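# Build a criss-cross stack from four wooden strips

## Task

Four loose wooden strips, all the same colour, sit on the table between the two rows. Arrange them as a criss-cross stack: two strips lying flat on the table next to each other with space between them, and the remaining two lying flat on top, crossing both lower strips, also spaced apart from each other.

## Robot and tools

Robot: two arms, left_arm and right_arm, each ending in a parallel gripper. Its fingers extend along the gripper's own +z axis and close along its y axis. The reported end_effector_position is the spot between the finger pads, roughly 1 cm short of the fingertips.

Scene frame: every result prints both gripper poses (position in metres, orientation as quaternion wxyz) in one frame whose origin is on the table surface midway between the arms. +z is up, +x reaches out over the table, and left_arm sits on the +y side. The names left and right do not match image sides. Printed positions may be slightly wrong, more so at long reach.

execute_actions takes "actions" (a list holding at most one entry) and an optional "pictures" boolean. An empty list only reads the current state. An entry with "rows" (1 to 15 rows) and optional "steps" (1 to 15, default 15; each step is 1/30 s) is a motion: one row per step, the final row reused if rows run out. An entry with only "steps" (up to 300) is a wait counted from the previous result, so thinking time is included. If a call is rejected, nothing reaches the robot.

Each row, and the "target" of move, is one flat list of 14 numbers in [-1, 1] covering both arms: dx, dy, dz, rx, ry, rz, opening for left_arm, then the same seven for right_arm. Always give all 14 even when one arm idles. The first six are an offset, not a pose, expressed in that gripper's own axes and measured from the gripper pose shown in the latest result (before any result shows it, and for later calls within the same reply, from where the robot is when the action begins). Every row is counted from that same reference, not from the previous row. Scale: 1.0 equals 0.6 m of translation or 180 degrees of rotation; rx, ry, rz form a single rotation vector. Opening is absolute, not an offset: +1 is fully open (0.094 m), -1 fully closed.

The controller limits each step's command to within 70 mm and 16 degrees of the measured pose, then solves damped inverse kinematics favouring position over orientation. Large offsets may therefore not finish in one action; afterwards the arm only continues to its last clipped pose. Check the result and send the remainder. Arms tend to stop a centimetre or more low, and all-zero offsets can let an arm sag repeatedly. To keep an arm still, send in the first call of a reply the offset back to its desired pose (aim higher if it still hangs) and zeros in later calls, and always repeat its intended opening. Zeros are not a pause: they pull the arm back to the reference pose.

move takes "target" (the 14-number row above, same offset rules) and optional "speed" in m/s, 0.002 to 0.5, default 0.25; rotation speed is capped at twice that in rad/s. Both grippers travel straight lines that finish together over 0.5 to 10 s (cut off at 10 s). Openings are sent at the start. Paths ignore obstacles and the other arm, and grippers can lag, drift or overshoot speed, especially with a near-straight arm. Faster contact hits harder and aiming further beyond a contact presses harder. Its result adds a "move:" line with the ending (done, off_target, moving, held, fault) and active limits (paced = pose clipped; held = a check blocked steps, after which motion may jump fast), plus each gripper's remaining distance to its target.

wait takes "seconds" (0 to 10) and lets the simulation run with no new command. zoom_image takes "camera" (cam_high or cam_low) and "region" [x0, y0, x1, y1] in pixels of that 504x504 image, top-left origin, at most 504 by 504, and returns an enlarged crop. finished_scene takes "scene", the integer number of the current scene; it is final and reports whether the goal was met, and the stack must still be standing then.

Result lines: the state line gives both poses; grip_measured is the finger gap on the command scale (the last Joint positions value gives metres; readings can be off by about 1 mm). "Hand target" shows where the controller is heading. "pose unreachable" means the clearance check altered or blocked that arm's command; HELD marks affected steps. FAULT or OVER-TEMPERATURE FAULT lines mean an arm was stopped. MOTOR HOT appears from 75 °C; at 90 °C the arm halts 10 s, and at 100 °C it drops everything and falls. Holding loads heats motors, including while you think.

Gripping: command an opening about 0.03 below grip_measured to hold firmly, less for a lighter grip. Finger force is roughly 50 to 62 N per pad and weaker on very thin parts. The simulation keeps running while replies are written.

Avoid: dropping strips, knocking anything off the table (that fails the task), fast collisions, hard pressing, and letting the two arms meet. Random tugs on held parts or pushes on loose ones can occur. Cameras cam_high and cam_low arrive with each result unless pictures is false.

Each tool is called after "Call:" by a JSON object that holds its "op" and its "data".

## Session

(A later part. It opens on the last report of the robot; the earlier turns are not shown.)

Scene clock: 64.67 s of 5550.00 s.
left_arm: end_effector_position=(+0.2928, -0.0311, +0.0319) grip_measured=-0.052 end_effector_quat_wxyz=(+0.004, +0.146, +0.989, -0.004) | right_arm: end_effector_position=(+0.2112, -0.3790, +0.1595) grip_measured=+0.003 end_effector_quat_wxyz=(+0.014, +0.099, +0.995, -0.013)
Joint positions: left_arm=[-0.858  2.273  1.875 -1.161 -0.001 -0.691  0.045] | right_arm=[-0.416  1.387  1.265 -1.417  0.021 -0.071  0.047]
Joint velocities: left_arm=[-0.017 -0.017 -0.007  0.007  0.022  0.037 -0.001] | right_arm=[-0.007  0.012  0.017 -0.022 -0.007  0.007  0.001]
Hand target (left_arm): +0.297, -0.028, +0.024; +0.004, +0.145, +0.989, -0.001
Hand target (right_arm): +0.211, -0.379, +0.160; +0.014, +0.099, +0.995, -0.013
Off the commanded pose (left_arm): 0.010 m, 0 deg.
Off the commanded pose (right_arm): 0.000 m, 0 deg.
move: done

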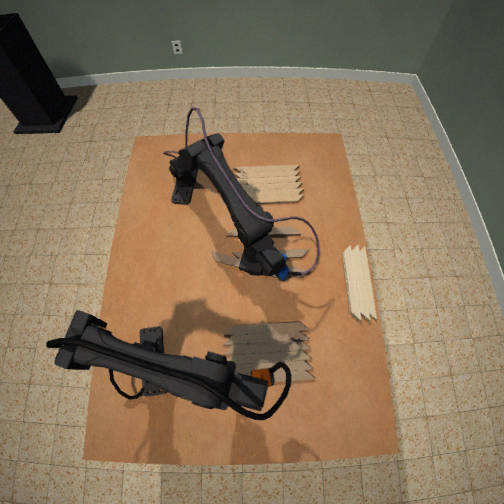

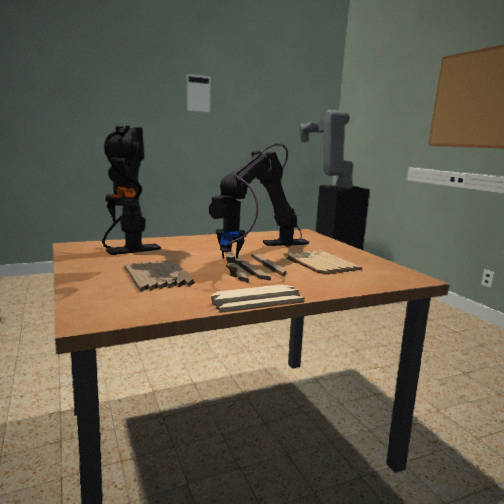

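Call:
{"op": "move", "data": {"target": [0,0,0.024,0,0,0,-0.05,0,0,0,0,0,0,0]}}

Call:
{"op": "move", "data": {"target": [0,0,0,0,0,0,-0.55,0,0,0,0,0,0,0]}}

Call:
{"op": "move", "data": {"target": [0,0,-0.1,0,0,0,-0.55,0,0,0,0,0,0,0], "speed": 0.12}}

Scene clock: 68.73 s of 5550.00 s.
left_arm: end_effector_position=(+0.2932, -0.0317, +0.0264) grip_measured=-0.052 end_effector_quat_wxyz=(+0.007, +0.146, +0.989, -0.006) | right_arm: end_effector_position=(+0.2112, -0.3790, +0.1595) grip_measured=+0.003 end_effector_quat_wxyz=(+0.014, +0.099, +0.995, -0.013)
Joint positions: left_arm=[-0.858  2.273  1.852 -1.131 -0.001 -0.691  0.045] | right_arm=[-0.416  1.387  1.265 -1.417  0.021 -0.071  0.047]
Joint velocities: left_arm=[ 0.012 -0.007  0.007 -0.007 -0.007 -0.007  0.   ] | right_arm=[-0.002 -0.017  0.007 -0.007  0.037  0.022 -0.001]
Hand target (left_arm): +0.293, -0.031, +0.018; +0.004, +0.146, +0.989, -0.004
Hand target (right_arm): +0.211, -0.379, +0.160; +0.014, +0.099, +0.995, -0.013
Off the commanded pose (left_arm): 0.009 m, 0 deg.
Off the commanded pose (right_arm): 0.000 m, 0 deg.
After step 90, 0.37 s passed at rest.
move: done

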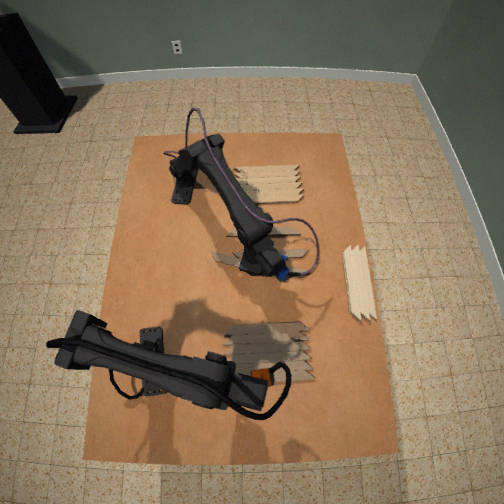

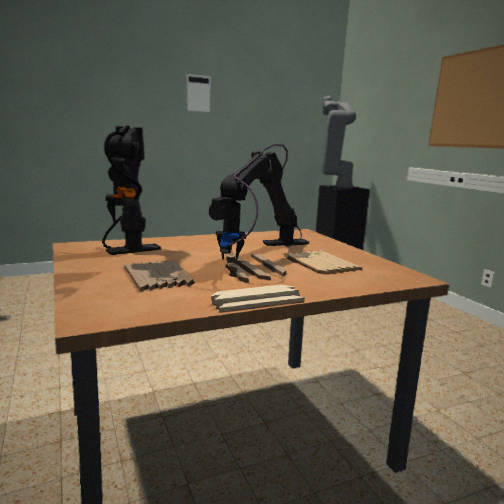

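Scene clock: 69.23 s of 5550.00 s.
left_arm: end_effector_position=(+0.2931, -0.0318, +0.0264) grip_measured=-0.493 end_effector_quat_wxyz=(+0.006, +0.146, +0.989, -0.007) | right_arm: end_effector_position=(+0.2112, -0.3790, +0.1595) grip_measured=+0.003 end_effector_quat_wxyz=(+0.014, +0.099, +0.995, -0.013)
Joint positions: left_arm=[-0.858  2.273  1.852 -1.131 -0.001 -0.691  0.024] | right_arm=[-0.416  1.387  1.265 -1.417  0.021 -0.071  0.047]
Joint velocities: left_arm=[-0.002  0.007 -0.002 -0.066  0.051  0.051 -0.001] | right_arm=[ 0.007 -0.012  0.002 -0.007 -0.051 -0.022 -0.   ]
Hand target (left_arm): +0.293, -0.032, +0.026; +0.007, +0.146, +0.989, -0.007
Hand target (right_arm): +0.211, -0.379, +0.160; +0.014, +0.099, +0.995, -0.013
Off the commanded pose (left_arm): 0.000 m, 0 deg.
Off the commanded pose (right_arm): 0.000 m, 0 deg.
move: done

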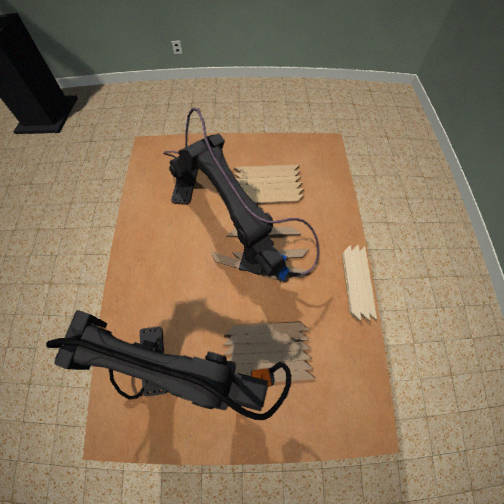

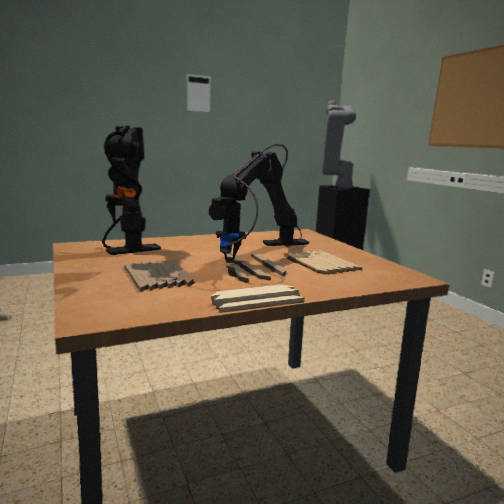

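Scene clock: 70.37 s of 5550.00 s.
left_arm: end_effector_position=(+0.2907, -0.0281, +0.0715) grip_measured=-0.493 end_effector_quat_wxyz=(-0.003, +0.146, +0.989, +0.004) | right_arm: end_effector_position=(+0.2112, -0.3790, +0.1595) grip_measured=+0.003 end_effector_quat_wxyz=(+0.014, +0.099, +0.995, -0.013)
Joint positions: left_arm=[-0.858  2.266  2.019 -1.334 -0.001 -0.691  0.024] | right_arm=[-0.416  1.387  1.265 -1.417  0.021 -0.071  0.047]
Joint velocities: left_arm=[-0.017 -0.007 -0.022  0.022  0.037  0.051  0.   ] | right_arm=[ 0.007  0.007  0.002  0.037 -0.007  0.007  0.   ]
Hand target (left_arm): +0.292, -0.030, +0.086; +0.006, +0.146, +0.989, -0.007
Hand target (right_arm): +0.211, -0.379, +0.160; +0.014, +0.099, +0.995, -0.013
Off the commanded pose (left_arm): 0.015 m, 2 deg.
Off the commanded pose (right_arm): 0.000 m, 0 deg.
move: off_target (left_arm)

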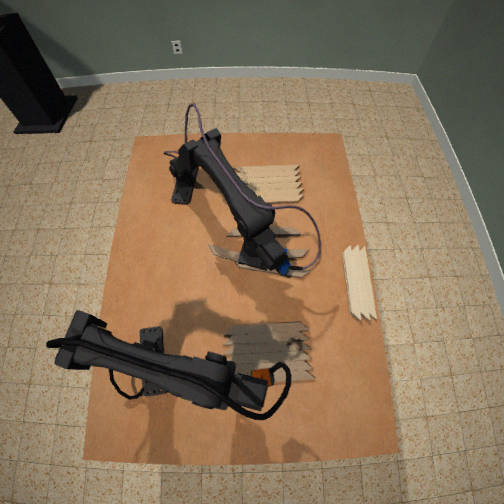

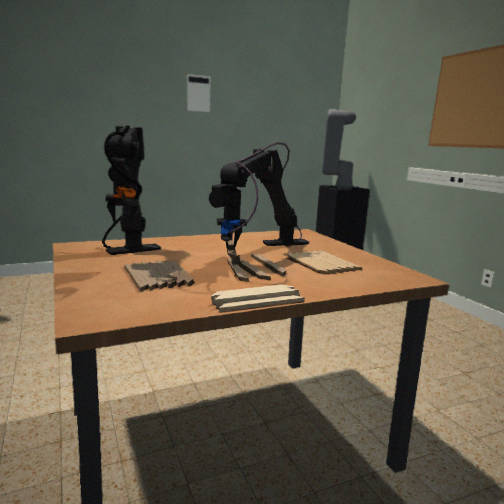

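Call:
{"op": "move", "data": {"target": [-0.118,0.185,0,0,0,0.4,-0.55,0,0,0,0,0,0,0], "speed": 0.35}}

Call:
{"op": "zoom_image", "data": {"camera": "cam_low", "region": [210,210,330,295]}}

Scene clock: 74.63 s of 5550.00 s.
left_arm: end_effector_position=(+0.3872, +0.0550, +0.0698) grip_measured=-0.493 end_effector_quat_wxyz=(-0.005, +0.698, +0.716, -0.000) | right_arm: end_effector_position=(+0.2112, -0.3790, +0.1595) grip_measured=+0.003 end_effector_quat_wxyz=(+0.014, +0.099, +0.995, -0.013)
Joint positions: left_arm=[-0.568  2.28   2.037 -1.337 -0.001  0.852  0.024] | right_arm=[-0.416  1.387  1.265 -1.417  0.021 -0.071  0.047]
Joint velocities: left_arm=[ 0.012  0.002  0.007  0.007 -0.022 -0.022 -0.001] | right_arm=[ 0.002 -0.027 -0.002  0.022 -0.007  0.007 -0.   ]
Hand target (left_arm): +0.391, +0.055, +0.070; -0.005, +0.700, +0.715, -0.003
Hand target (right_arm): +0.211, -0.379, +0.160; +0.014, +0.099, +0.995, -0.013
Off the commanded pose (left_arm): 0.005 m, 0 deg.
Off the commanded pose (right_arm): 0.000 m, 0 deg.
move: done

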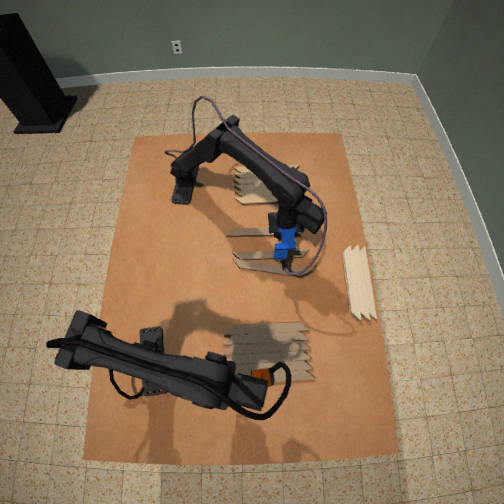

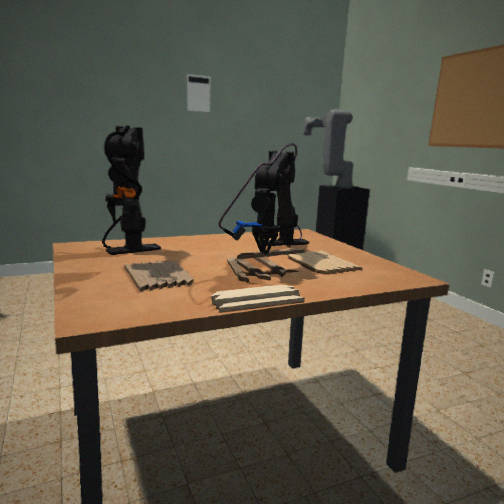

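Region (210, 210, 330, 295) of cam_low's 504x504 image, scaled by 4.200, with more detail than that image has; it fills the top 357 rows of this view, and the rest is white.

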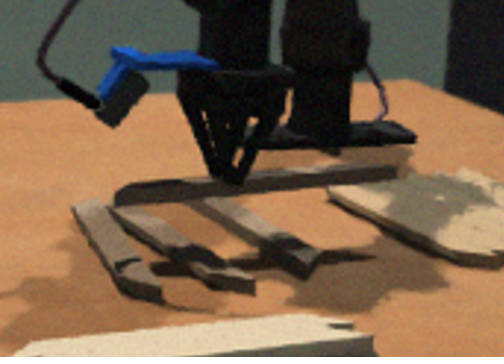

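Call:
{"op": "move", "data": {"target": [0,0,0.082,0,0,0,-0.55,0,0,0,0,0,0,0], "speed": 0.06}}

Call:
{"op": "zoom_image", "data": {"camera": "cam_low", "region": [210,210,330,295]}}

Scene clock: 77.60 s of 5550.00 s.
left_arm: end_effector_position=(+0.3887, +0.0545, +0.0315) grip_measured=-0.493 end_effector_quat_wxyz=(+0.004, +0.700, +0.715, -0.000) | right_arm: end_effector_position=(+0.2112, -0.3790, +0.1595) grip_measured=+0.003 end_effector_quat_wxyz=(+0.014, +0.099, +0.995, -0.013)
Joint positions: left_arm=[-0.566  2.282  1.888 -1.169  0.001  0.858  0.024] | right_arm=[-0.416  1.387  1.265 -1.417  0.021 -0.071  0.047]
Joint velocities: left_arm=[ 0.002 -0.007 -0.012  0.022 -0.022 -0.007  0.001] | right_arm=[ 0.017 -0.002 -0.012 -0.051 -0.066  0.051  0.002]
Hand target (left_arm): +0.387, +0.055, +0.021; -0.005, +0.698, +0.716, -0.000
Hand target (right_arm): +0.211, -0.379, +0.160; +0.014, +0.099, +0.995, -0.013
Off the commanded pose (left_arm): 0.011 m, 1 deg.
Off the commanded pose (right_arm): 0.000 m, 0 deg.
move: off_target (left_arm)

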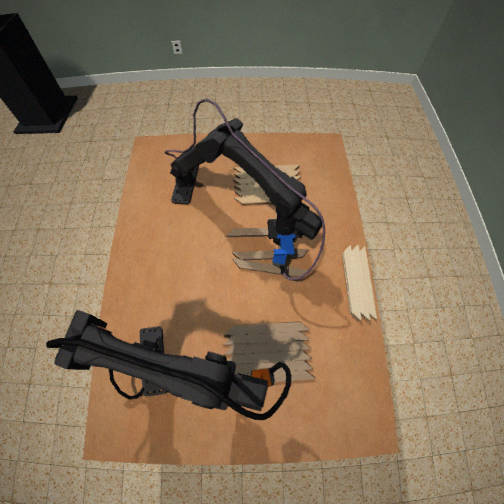

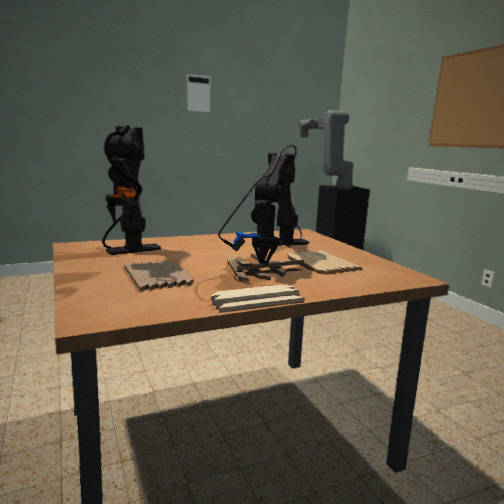

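Region (210, 210, 330, 295) of cam_low's 504x504 image, scaled by 4.200, with more detail than that image has; it fills the top 357 rows of this view, and the rest is white.

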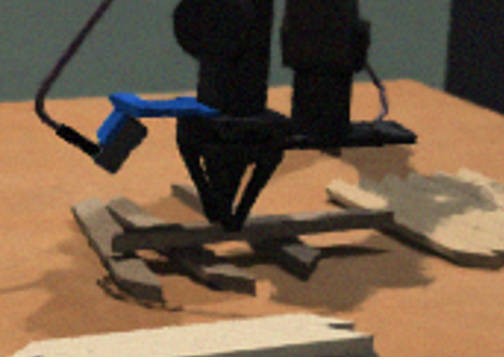

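Lower, release, then back off for a view.

Call:
{"op": "move", "data": {"target": [0,0,0.022,0,0,0,-0.55,0,0,0,0,0,0,0]}}

Call:
{"op": "move", "data": {"target": [0,0,0,0,0,0,-0.15,0,0,0,0,0,0,0]}}

Call:
{"op": "move", "data": {"target": [0,0,-0.1,0,0,0,-0.15,0,0,0,0,0,0,0]}}

Call:
{"op": "move", "data": {"target": [0.1,-0.2,-0.03,0,0,-0.44,-0.15,0,0,0,0,0,0,0], "speed": 0.45}}

Call:
{"op": "zoom_image", "data": {"camera": "cam_high", "region": [200,190,330,320]}}

Scene clock: 84.03 s of 5550.00 s.
left_arm: end_effector_position=(+0.3897, +0.0537, +0.0269) grip_measured=-0.493 end_effector_quat_wxyz=(+0.008, +0.700, +0.715, +0.000) | right_arm: end_effector_position=(+0.2112, -0.3790, +0.1595) grip_measured=+0.003 end_effector_quat_wxyz=(+0.014, +0.099, +0.995, -0.013)
Joint positions: left_arm=[-0.566  2.282  1.87  -1.143  0.001  0.858  0.024] | right_arm=[-0.416  1.387  1.265 -1.417  0.021 -0.071  0.047]
Joint velocities: left_arm=[ 0.002 -0.002 -0.012  0.081 -0.007 -0.051  0.001] | right_arm=[ 0.002 -0.012 -0.007  0.037 -0.051 -0.022  0.001]
Hand target (left_arm): +0.389, +0.054, +0.018; +0.003, +0.700, +0.715, -0.000
Hand target (right_arm): +0.211, -0.379, +0.160; +0.014, +0.099, +0.995, -0.013
Off the commanded pose (left_arm): 0.009 m, 0 deg.
Off the commanded pose (right_arm): 0.000 m, 0 deg.
After step 90, 2.73 s passed at rest.
move: done

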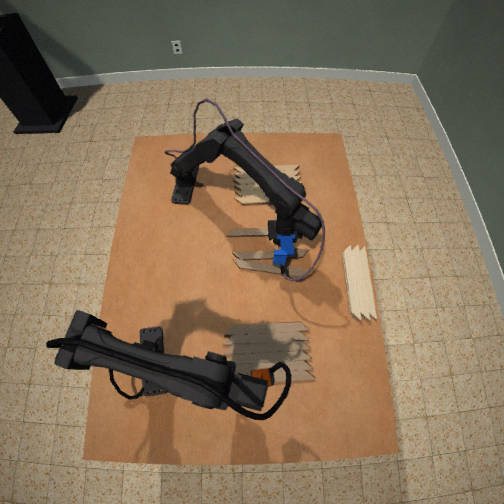

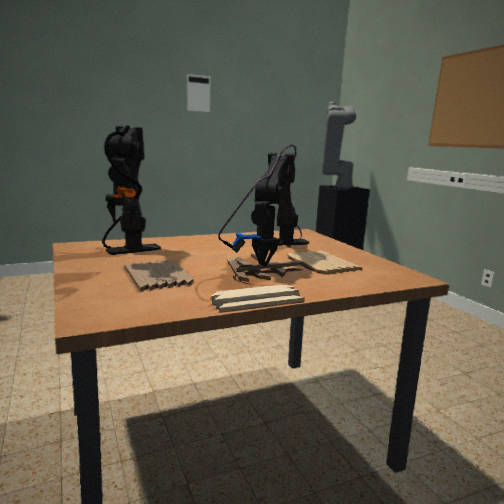

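Scene clock: 84.53 s of 5550.00 s.
left_arm: end_effector_position=(+0.3897, +0.0537, +0.0269) grip_measured=-0.151 end_effector_quat_wxyz=(+0.008, +0.700, +0.715, +0.000) | right_arm: end_effector_position=(+0.2112, -0.3790, +0.1595) grip_measured=+0.003 end_effector_quat_wxyz=(+0.014, +0.099, +0.995, -0.013)
Joint positions: left_arm=[-0.566  2.282  1.87  -1.143  0.001  0.858  0.04 ] | right_arm=[-0.416  1.387  1.265 -1.417  0.021 -0.071  0.047]
Joint velocities: left_arm=[-0.022  0.002 -0.002  0.007 -0.037 -0.037  0.001] | right_arm=[-0.007  0.022  0.002  0.007 -0.081 -0.066  0.   ]
Hand target (left_arm): +0.390, +0.054, +0.027; +0.008, +0.700, +0.715, +0.000
Hand target (right_arm): +0.211, -0.379, +0.160; +0.014, +0.099, +0.995, -0.013
Off the commanded pose (left_arm): 0.000 m, 0 deg.
Off the commanded pose (right_arm): 0.000 m, 0 deg.
move: done

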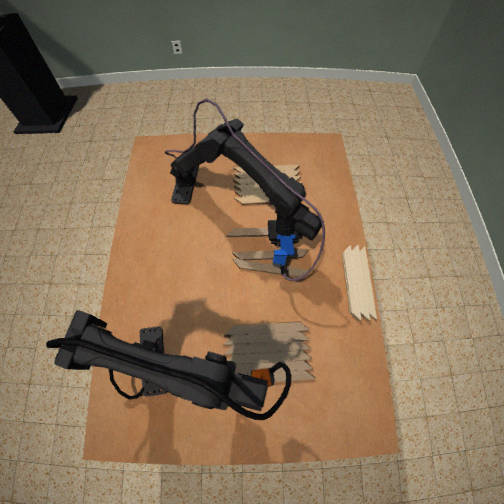

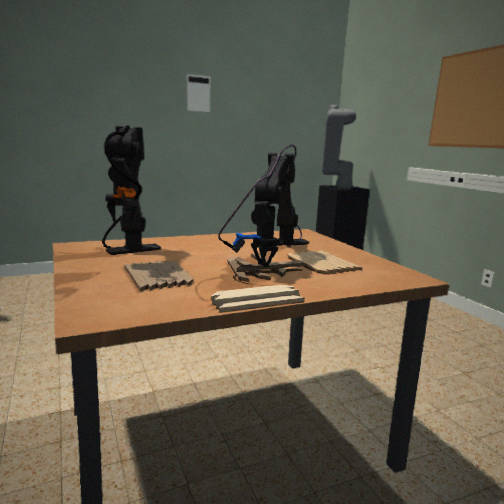

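Scene clock: 85.60 s of 5550.00 s.
left_arm: end_effector_position=(+0.3881, +0.0550, +0.0766) grip_measured=-0.151 end_effector_quat_wxyz=(+0.001, +0.700, +0.715, -0.000) | right_arm: end_effector_position=(+0.2112, -0.3790, +0.1595) grip_measured=+0.003 end_effector_quat_wxyz=(+0.014, +0.099, +0.995, -0.013)
Joint positions: left_arm=[-0.566  2.269  2.046 -1.345  0.001  0.858  0.04 ] | right_arm=[-0.416  1.387  1.265 -1.417  0.021 -0.071  0.047]
Joint velocities: left_arm=[-0.002  0.017 -0.007 -0.022  0.051 -0.022  0.001] | right_arm=[-0.007  0.012 -0.007 -0.022  0.022 -0.037 -0.001]
Hand target (left_arm): +0.389, +0.055, +0.087; +0.008, +0.700, +0.715, +0.000
Hand target (right_arm): +0.211, -0.379, +0.160; +0.014, +0.099, +0.995, -0.013
Off the commanded pose (left_arm): 0.010 m, 1 deg.
Off the commanded pose (right_arm): 0.000 m, 0 deg.
move: done

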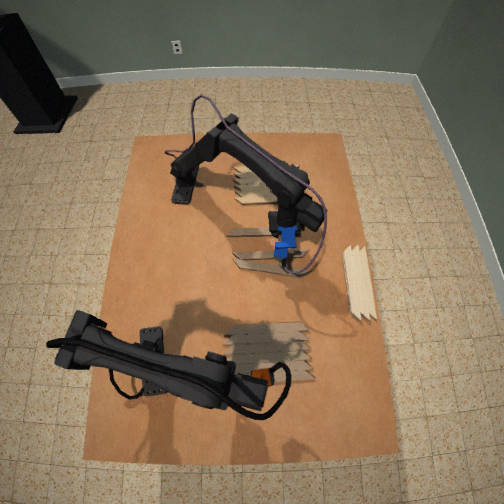

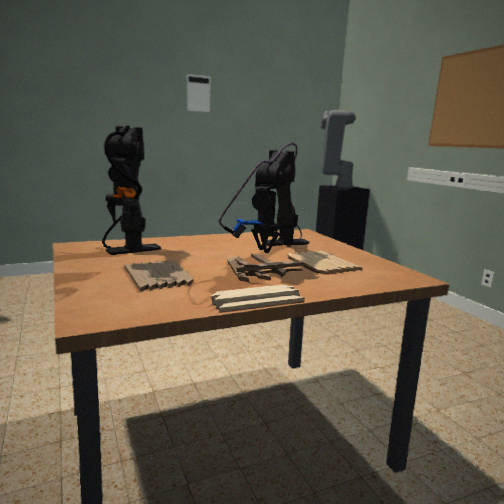

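Scene clock: 87.87 s of 5550.00 s.
left_arm: end_effector_position=(+0.2698, +0.1184, +0.0888) grip_measured=-0.151 end_effector_quat_wxyz=(-0.010, +0.083, +0.996, +0.007) | right_arm: end_effector_position=(+0.2112, -0.3790, +0.1595) grip_measured=+0.003 end_effector_quat_wxyz=(+0.014, +0.099, +0.995, -0.013)
Joint positions: left_arm=[-0.651  1.759  1.356 -1.193  0.002 -0.611  0.04 ] | right_arm=[-0.416  1.387  1.265 -1.417  0.021 -0.071  0.047]
Joint velocities: left_arm=[-0.012 -0.002  0.002 -0.007 -0.051 -0.051 -0.001] | right_arm=[-0.002 -0.007 -0.002  0.022  0.037 -0.022  0.   ]
Hand target (left_arm): +0.268, +0.115, +0.092; +0.002, +0.084, +0.996, +0.000
Hand target (right_arm): +0.211, -0.379, +0.160; +0.014, +0.099, +0.995, -0.013
Off the commanded pose (left_arm): 0.009 m, 2 deg.
Off the commanded pose (right_arm): 0.000 m, 0 deg.
move: done

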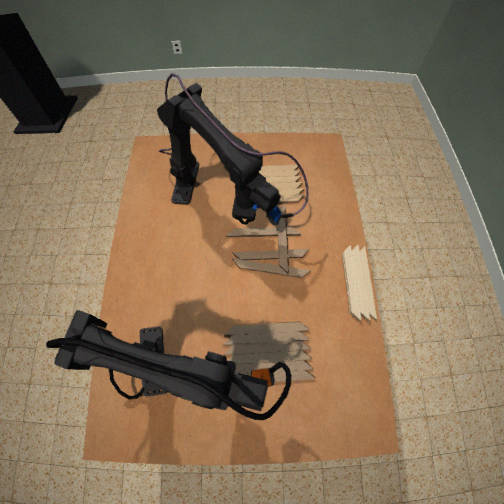

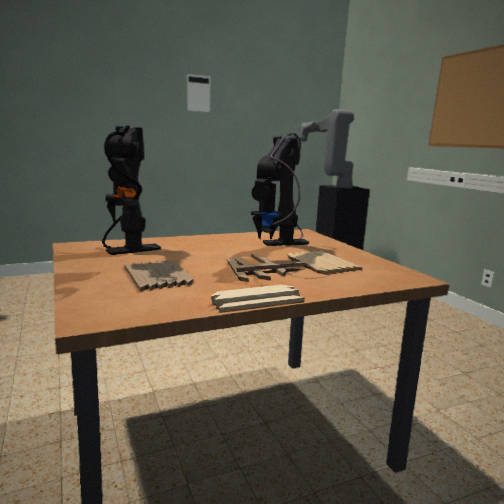

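Region (200, 190, 330, 320) of cam_high's 504x504 image, scaled by 3.877, with more detail than that image has.

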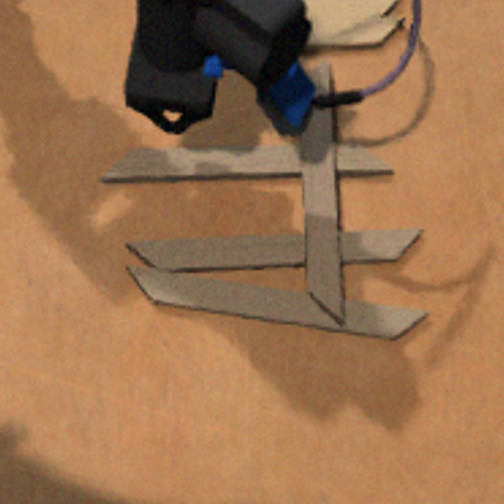

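Call:
{"op": "move", "data": {"target": [-0.161,-0.229,0.055,0.005,-0.006,0,-0.15,0,0,0,0,0,0,0]}}

Call:
{"op": "zoom_image", "data": {"camera": "cam_low", "region": [200,220,300,295]}}

Scene clock: 92.07 s of 5550.00 s.
left_arm: end_effector_position=(+0.3425, -0.0314, +0.0561) grip_measured=-0.151 end_effector_quat_wxyz=(+0.002, +0.083, +0.997, -0.004) | right_arm: end_effector_position=(+0.2112, -0.3790, +0.1595) grip_measured=+0.003 end_effector_quat_wxyz=(+0.014, +0.099, +0.995, -0.013)
Joint positions: left_arm=[-0.77   2.419  2.224 -1.367  0.002 -0.729  0.04 ] | right_arm=[-0.416  1.387  1.265 -1.417  0.021 -0.071  0.047]
Joint velocities: left_arm=[-0.007 -0.007  0.012  0.022  0.037 -0.037  0.   ] | right_arm=[-0.002  0.017  0.007 -0.022 -0.037 -0.051 -0.   ]
Hand target (left_arm): +0.340, -0.034, +0.055; +0.000, +0.083, +0.997, -0.001
Hand target (right_arm): +0.211, -0.379, +0.160; +0.014, +0.099, +0.995, -0.013
Off the commanded pose (left_arm): 0.004 m, 1 deg.
Off the commanded pose (right_arm): 0.000 m, 0 deg.
move: done

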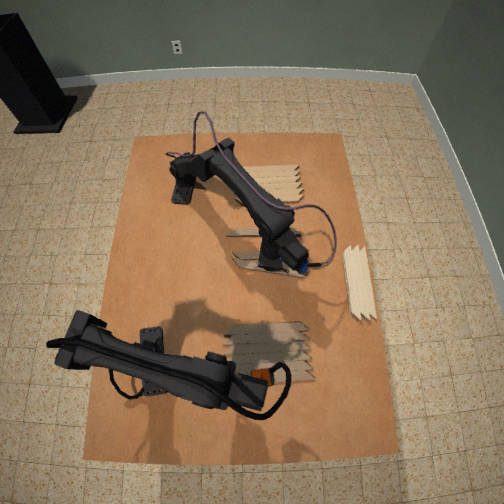

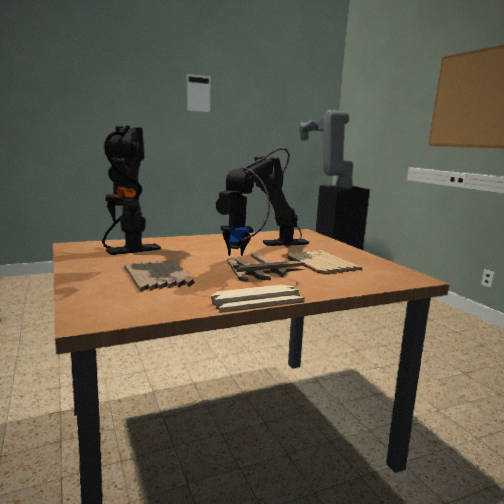

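Region (200, 220, 300, 295) of cam_low's 504x504 image, scaled by 5.040, with more detail than that image has; it fills the top 378 rows of this view, and the rest is white.

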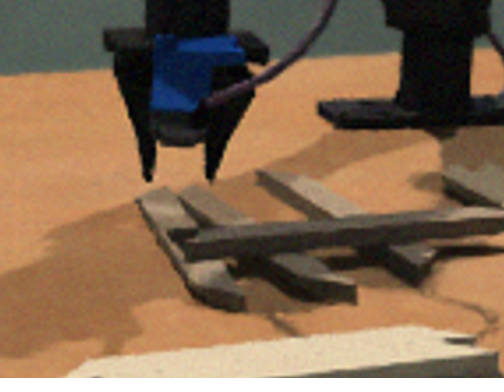

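Call:
{"op": "move", "data": {"target": [0,0,0.08,0,0,0,-0.15,0,0,0,0,0,0,0], "speed": 0.06}}

Call:
{"op": "zoom_image", "data": {"camera": "cam_low", "region": [200,220,300,295]}}

Scene clock: 95.47 s of 5550.00 s.
left_arm: end_effector_position=(+0.3434, -0.0325, +0.0183) grip_measured=-0.151 end_effector_quat_wxyz=(+0.006, +0.083, +0.996, -0.008) | right_arm: end_effector_position=(+0.2112, -0.3790, +0.1595) grip_measured=+0.003 end_effector_quat_wxyz=(+0.014, +0.099, +0.995, -0.013)
Joint positions: left_arm=[-0.77   2.419  2.074 -1.206  0.002 -0.729  0.04 ] | right_arm=[-0.416  1.387  1.265 -1.417  0.021 -0.071  0.047]
Joint velocities: left_arm=[-0.007  0.002 -0.002  0.051  0.007 -0.022  0.001] | right_arm=[-0.007 -0.007 -0.007  0.022 -0.007  0.022 -0.   ]
Hand target (left_arm): +0.342, -0.032, +0.008; +0.002, +0.083, +0.997, -0.004
Hand target (right_arm): +0.211, -0.379, +0.160; +0.014, +0.099, +0.995, -0.013
Off the commanded pose (left_arm): 0.010 m, 1 deg.
Off the commanded pose (right_arm): 0.000 m, 0 deg.
move: done

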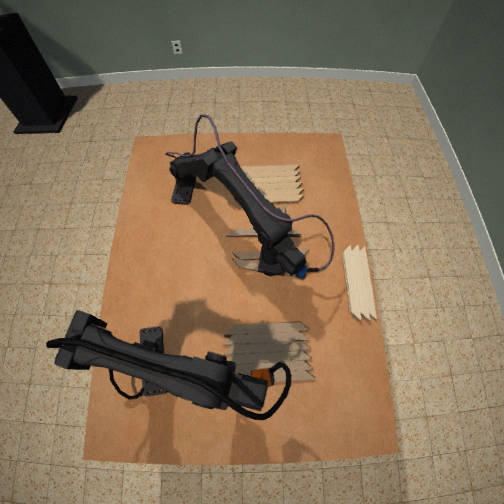

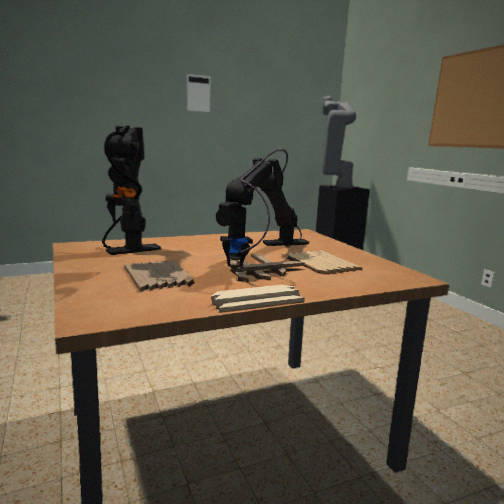

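Region (200, 220, 300, 295) of cam_low's 504x504 image, scaled by 5.040, with more detail than that image has; it fills the top 378 rows of this view, and the rest is white.

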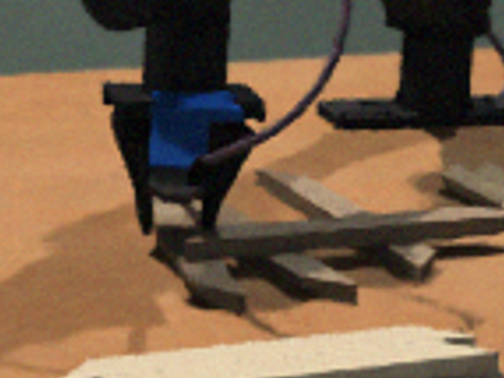

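Slide it out with loose fingers, then grip.

Call:
{"op": "move", "data": {"target": [0,0,0.024,0,0,0,-0.3,0,0,0,0,0,0,0]}}

Call:
{"op": "move", "data": {"target": [0.03,-0.08,0,0,0,0,-0.44,0,0,0,0,0,0,0], "speed": 0.06}}

Call:
{"op": "move", "data": {"target": [0,0,0,0,0,0,-0.55,0,0,0,0,0,0,0]}}

Call:
{"op": "zoom_image", "data": {"camera": "cam_low", "region": [200,220,300,295]}}

Scene clock: 99.07 s of 5550.00 s.
left_arm: end_effector_position=(+0.3440, -0.0333, +0.0168) grip_measured=-0.299 end_effector_quat_wxyz=(+0.008, +0.083, +0.996, -0.009) | right_arm: end_effector_position=(+0.2112, -0.3790, +0.1595) grip_measured=+0.003 end_effector_quat_wxyz=(+0.014, +0.099, +0.995, -0.013)
Joint positions: left_arm=[-0.77   2.419  2.068 -1.195  0.002 -0.729  0.033] | right_arm=[-0.416  1.387  1.265 -1.417  0.021 -0.071  0.047]
Joint velocities: left_arm=[ 0.002  0.002 -0.007 -0.007 -0.022 -0.037 -0.   ] | right_arm=[ 0.007 -0.007 -0.002 -0.007 -0.037 -0.022 -0.   ]
Hand target (left_arm): +0.343, -0.033, +0.004; +0.006, +0.083, +0.996, -0.007
Hand target (right_arm): +0.211, -0.379, +0.160; +0.014, +0.099, +0.995, -0.013
Off the commanded pose (left_arm): 0.013 m, 0 deg.
Off the commanded pose (right_arm): 0.000 m, 0 deg.
move: off_target (left_arm)

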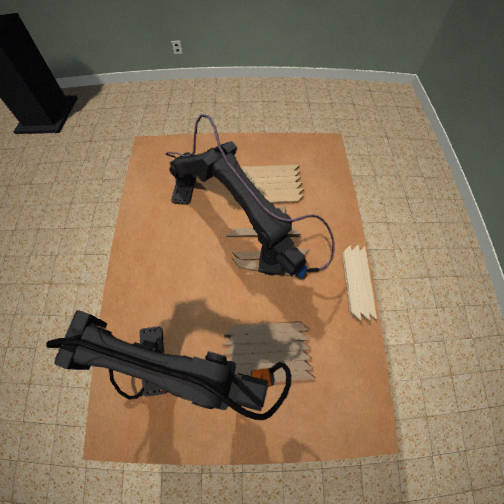

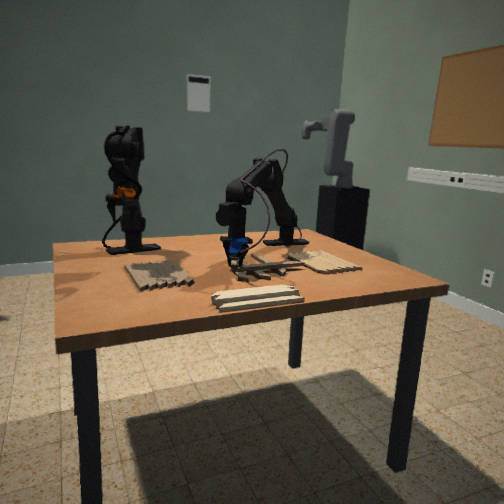

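Scene clock: 100.37 s of 5550.00 s.
left_arm: end_effector_position=(+0.3216, -0.0743, +0.0199) grip_measured=-0.439 end_effector_quat_wxyz=(+0.013, +0.084, +0.996, -0.012) | right_arm: end_effector_position=(+0.2112, -0.3790, +0.1595) grip_measured=+0.003 end_effector_quat_wxyz=(+0.014, +0.099, +0.995, -0.013)
Joint positions: left_arm=[-0.859  2.513  2.25  -1.273 -0.005 -0.817  0.026] | right_arm=[-0.416  1.387  1.265 -1.417  0.021 -0.071  0.047]
Joint velocities: left_arm=[-0.007 -0.022  0.007 -0.066 -0.081 -0.007  0.001] | right_arm=[-0.012 -0.002 -0.007 -0.095 -0.051 -0.037  0.001]
Hand target (left_arm): +0.318, -0.077, +0.018; +0.009, +0.083, +0.996, -0.009
Hand target (right_arm): +0.211, -0.379, +0.160; +0.014, +0.099, +0.995, -0.013
Off the commanded pose (left_arm): 0.005 m, 1 deg.
Off the commanded pose (right_arm): 0.000 m, 0 deg.
move: done

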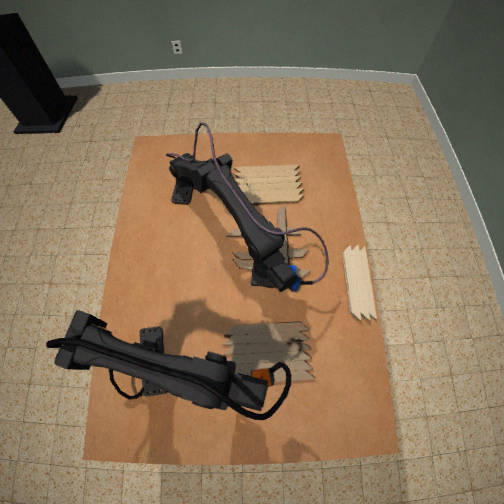

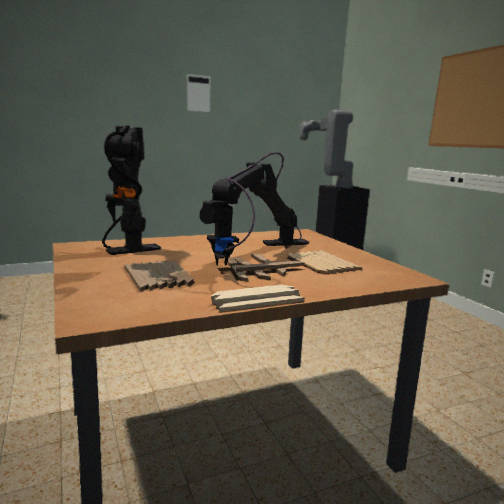

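Scene clock: 100.87 s of 5550.00 s.
left_arm: end_effector_position=(+0.3216, -0.0743, +0.0199) grip_measured=-0.548 end_effector_quat_wxyz=(+0.013, +0.084, +0.996, -0.012) | right_arm: end_effector_position=(+0.2112, -0.3790, +0.1595) grip_measured=+0.003 end_effector_quat_wxyz=(+0.014, +0.099, +0.995, -0.013)
Joint positions: left_arm=[-0.859  2.513  2.25  -1.273 -0.005 -0.817  0.021] | right_arm=[-0.416  1.387  1.265 -1.417  0.021 -0.071  0.047]
Joint velocities: left_arm=[-0.017 -0.017 -0.002 -0.022 -0.007  0.066 -0.   ] | right_arm=[-0.017  0.002 -0.012 -0.007 -0.037  0.037 -0.   ]
Hand target (left_arm): +0.322, -0.074, +0.020; +0.013, +0.084, +0.996, -0.012
Hand target (right_arm): +0.211, -0.379, +0.160; +0.014, +0.099, +0.995, -0.013
Off the commanded pose (left_arm): 0.000 m, 0 deg.
Off the commanded pose (right_arm): 0.000 m, 0 deg.
move: done

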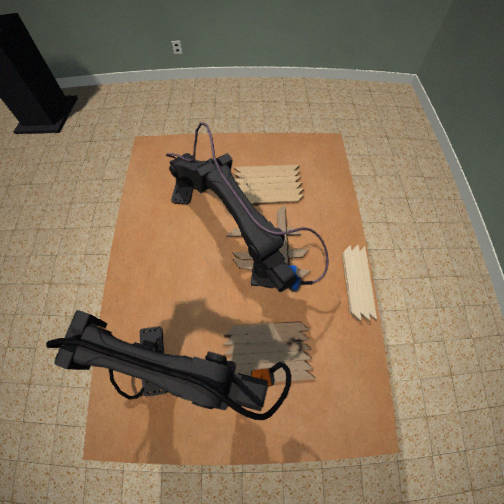

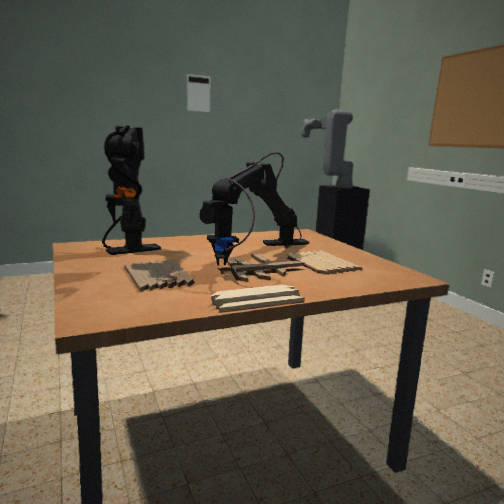

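Region (200, 220, 300, 295) of cam_low's 504x504 image, scaled by 5.040, with more detail than that image has; it fills the top 378 rows of this view, and the rest is white.

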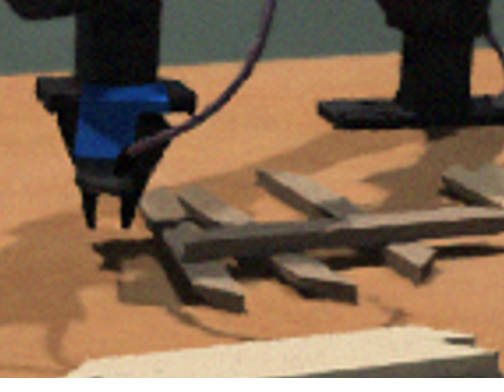

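Call:
{"op": "move", "data": {"target": [0,0,-0.045,0,0,0,-0.15,0,0,0,0,0,0,0]}}

Call:
{"op": "move", "data": {"target": [-0.028,0.082,-0.01,0,0,0,-0.15,0,0,0,0,0,0,0]}}

Scene clock: 137.33 s of 5550.00 s.
left_arm: end_effector_position=(+0.3198, -0.0715, +0.0387) grip_measured=-0.151 end_effector_quat_wxyz=(+0.009, +0.084, +0.996, -0.008) | right_arm: end_effector_position=(+0.2112, -0.3790, +0.1595) grip_measured=+0.003 end_effector_quat_wxyz=(+0.014, +0.099, +0.995, -0.013)
Joint positions: left_arm=[-0.859  2.513  2.325 -1.36  -0.005 -0.817  0.04 ] | right_arm=[-0.416  1.387  1.265 -1.417  0.021 -0.071  0.047]
Joint velocities: left_arm=[-0.002  0.002  0.007  0.022 -0.022 -0.022  0.001] | right_arm=[ 0.022 -0.012 -0.017  0.051 -0.007 -0.037 -0.   ]
Hand target (left_arm): +0.321, -0.073, +0.047; +0.013, +0.084, +0.996, -0.013
Hand target (right_arm): +0.211, -0.379, +0.160; +0.014, +0.099, +0.995, -0.013
Off the commanded pose (left_arm): 0.009 m, 1 deg.
Off the commanded pose (right_arm): 0.000 m, 0 deg.
After step 90, 32.50 s passed at rest.
move: done

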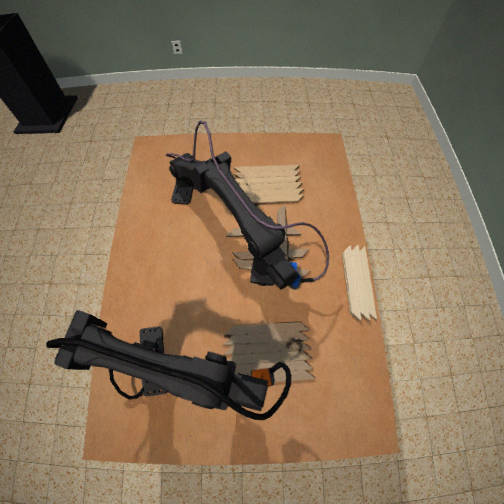

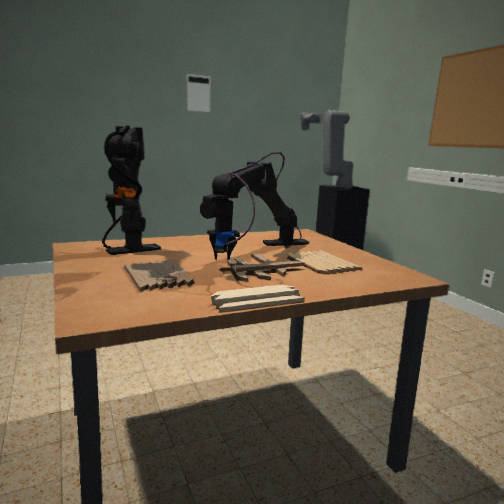

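Scene clock: 138.23 s of 5550.00 s.
left_arm: end_effector_position=(+0.3448, -0.0230, +0.0379) grip_measured=-0.151 end_effector_quat_wxyz=(-0.001, +0.076, +0.997, +0.001) | right_arm: end_effector_position=(+0.2112, -0.3790, +0.1595) grip_measured=+0.003 end_effector_quat_wxyz=(+0.014, +0.099, +0.995, -0.013)
Joint positions: left_arm=[-0.755  2.406  2.129 -1.296 -0.001 -0.728  0.04 ] | right_arm=[-0.416  1.387  1.265 -1.417  0.021 -0.071  0.047]
Joint velocities: left_arm=[ 0.002  0.007  0.002 -0.022 -0.022 -0.022 -0.001] | right_arm=[-0.002 -0.017 -0.007  0.081 -0.037  0.037 -0.   ]
Hand target (left_arm): +0.345, -0.026, +0.044; +0.007, +0.084, +0.996, -0.008
Hand target (right_arm): +0.211, -0.379, +0.160; +0.014, +0.099, +0.995, -0.013
Off the commanded pose (left_arm): 0.007 m, 2 deg.
Off the commanded pose (right_arm): 0.000 m, 0 deg.
move: done

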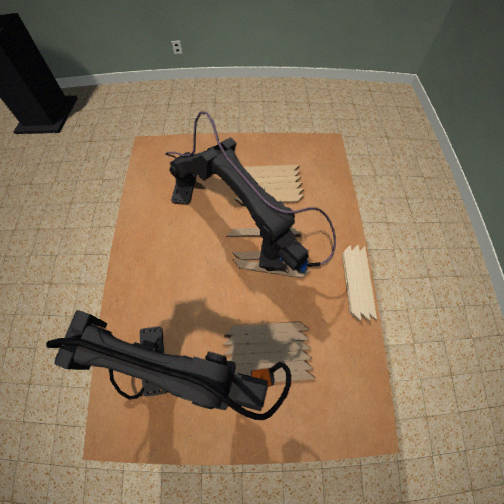

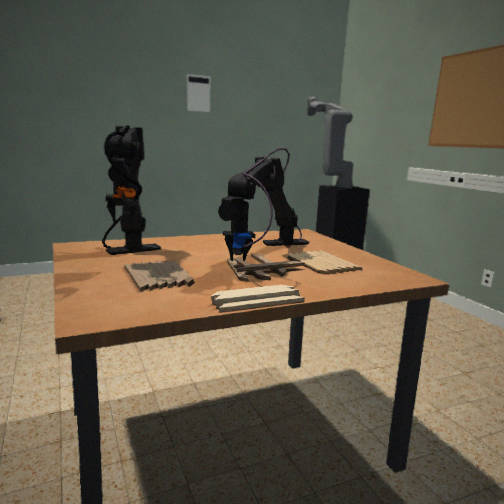

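Call:
{"op": "move", "data": {"target": [0,-0.006,0.066,0,0,0.004,-0.17,0,0,0,0,0,0,0], "speed": 0.05}}

Call:
{"op": "zoom_image", "data": {"camera": "cam_low", "region": [200,220,300,295]}}

Scene clock: 141.87 s of 5550.00 s.
left_arm: end_effector_position=(+0.3468, -0.0254, +0.0080) grip_measured=-0.169 end_effector_quat_wxyz=(+0.002, +0.077, +0.997, -0.002) | right_arm: end_effector_position=(+0.2112, -0.3790, +0.1595) grip_measured=+0.003 end_effector_quat_wxyz=(+0.014, +0.099, +0.995, -0.013)
Joint positions: left_arm=[-0.755  2.425  2.043 -1.183 -0.001 -0.726  0.039] | right_arm=[-0.416  1.387  1.265 -1.417  0.021 -0.071  0.047]
Joint velocities: left_arm=[ 0.002 -0.002 -0.012 -0.007  0.037  0.007 -0.001] | right_arm=[-0.002 -0.007  0.017  0.051 -0.037 -0.022 -0.   ]
Hand target (left_arm): +0.344, -0.027, -0.001; -0.001, +0.083, +0.997, +0.002
Hand target (right_arm): +0.211, -0.379, +0.160; +0.014, +0.099, +0.995, -0.013
Off the commanded pose (left_arm): 0.010 m, 1 deg.
Off the commanded pose (right_arm): 0.000 m, 0 deg.
move: done

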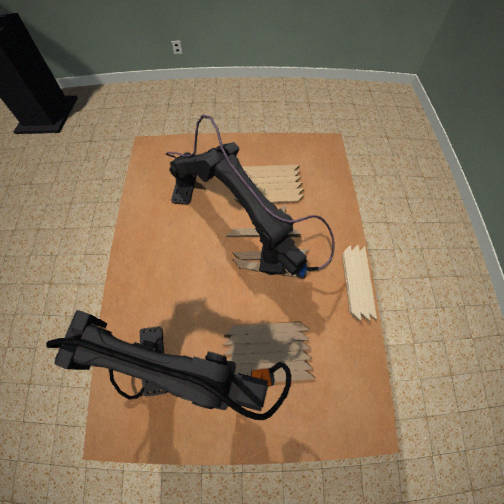

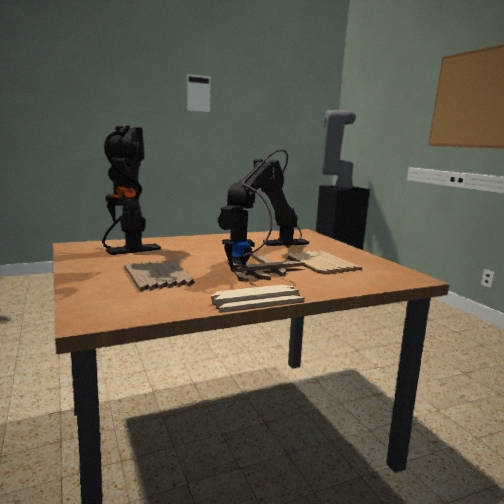

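Region (200, 220, 300, 295) of cam_low's 504x504 image, scaled by 5.040, with more detail than that image has; it fills the top 378 rows of this view, and the rest is white.

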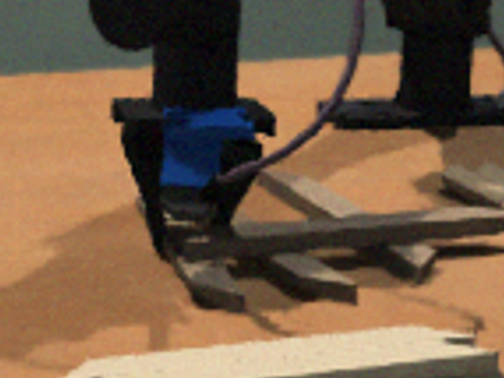

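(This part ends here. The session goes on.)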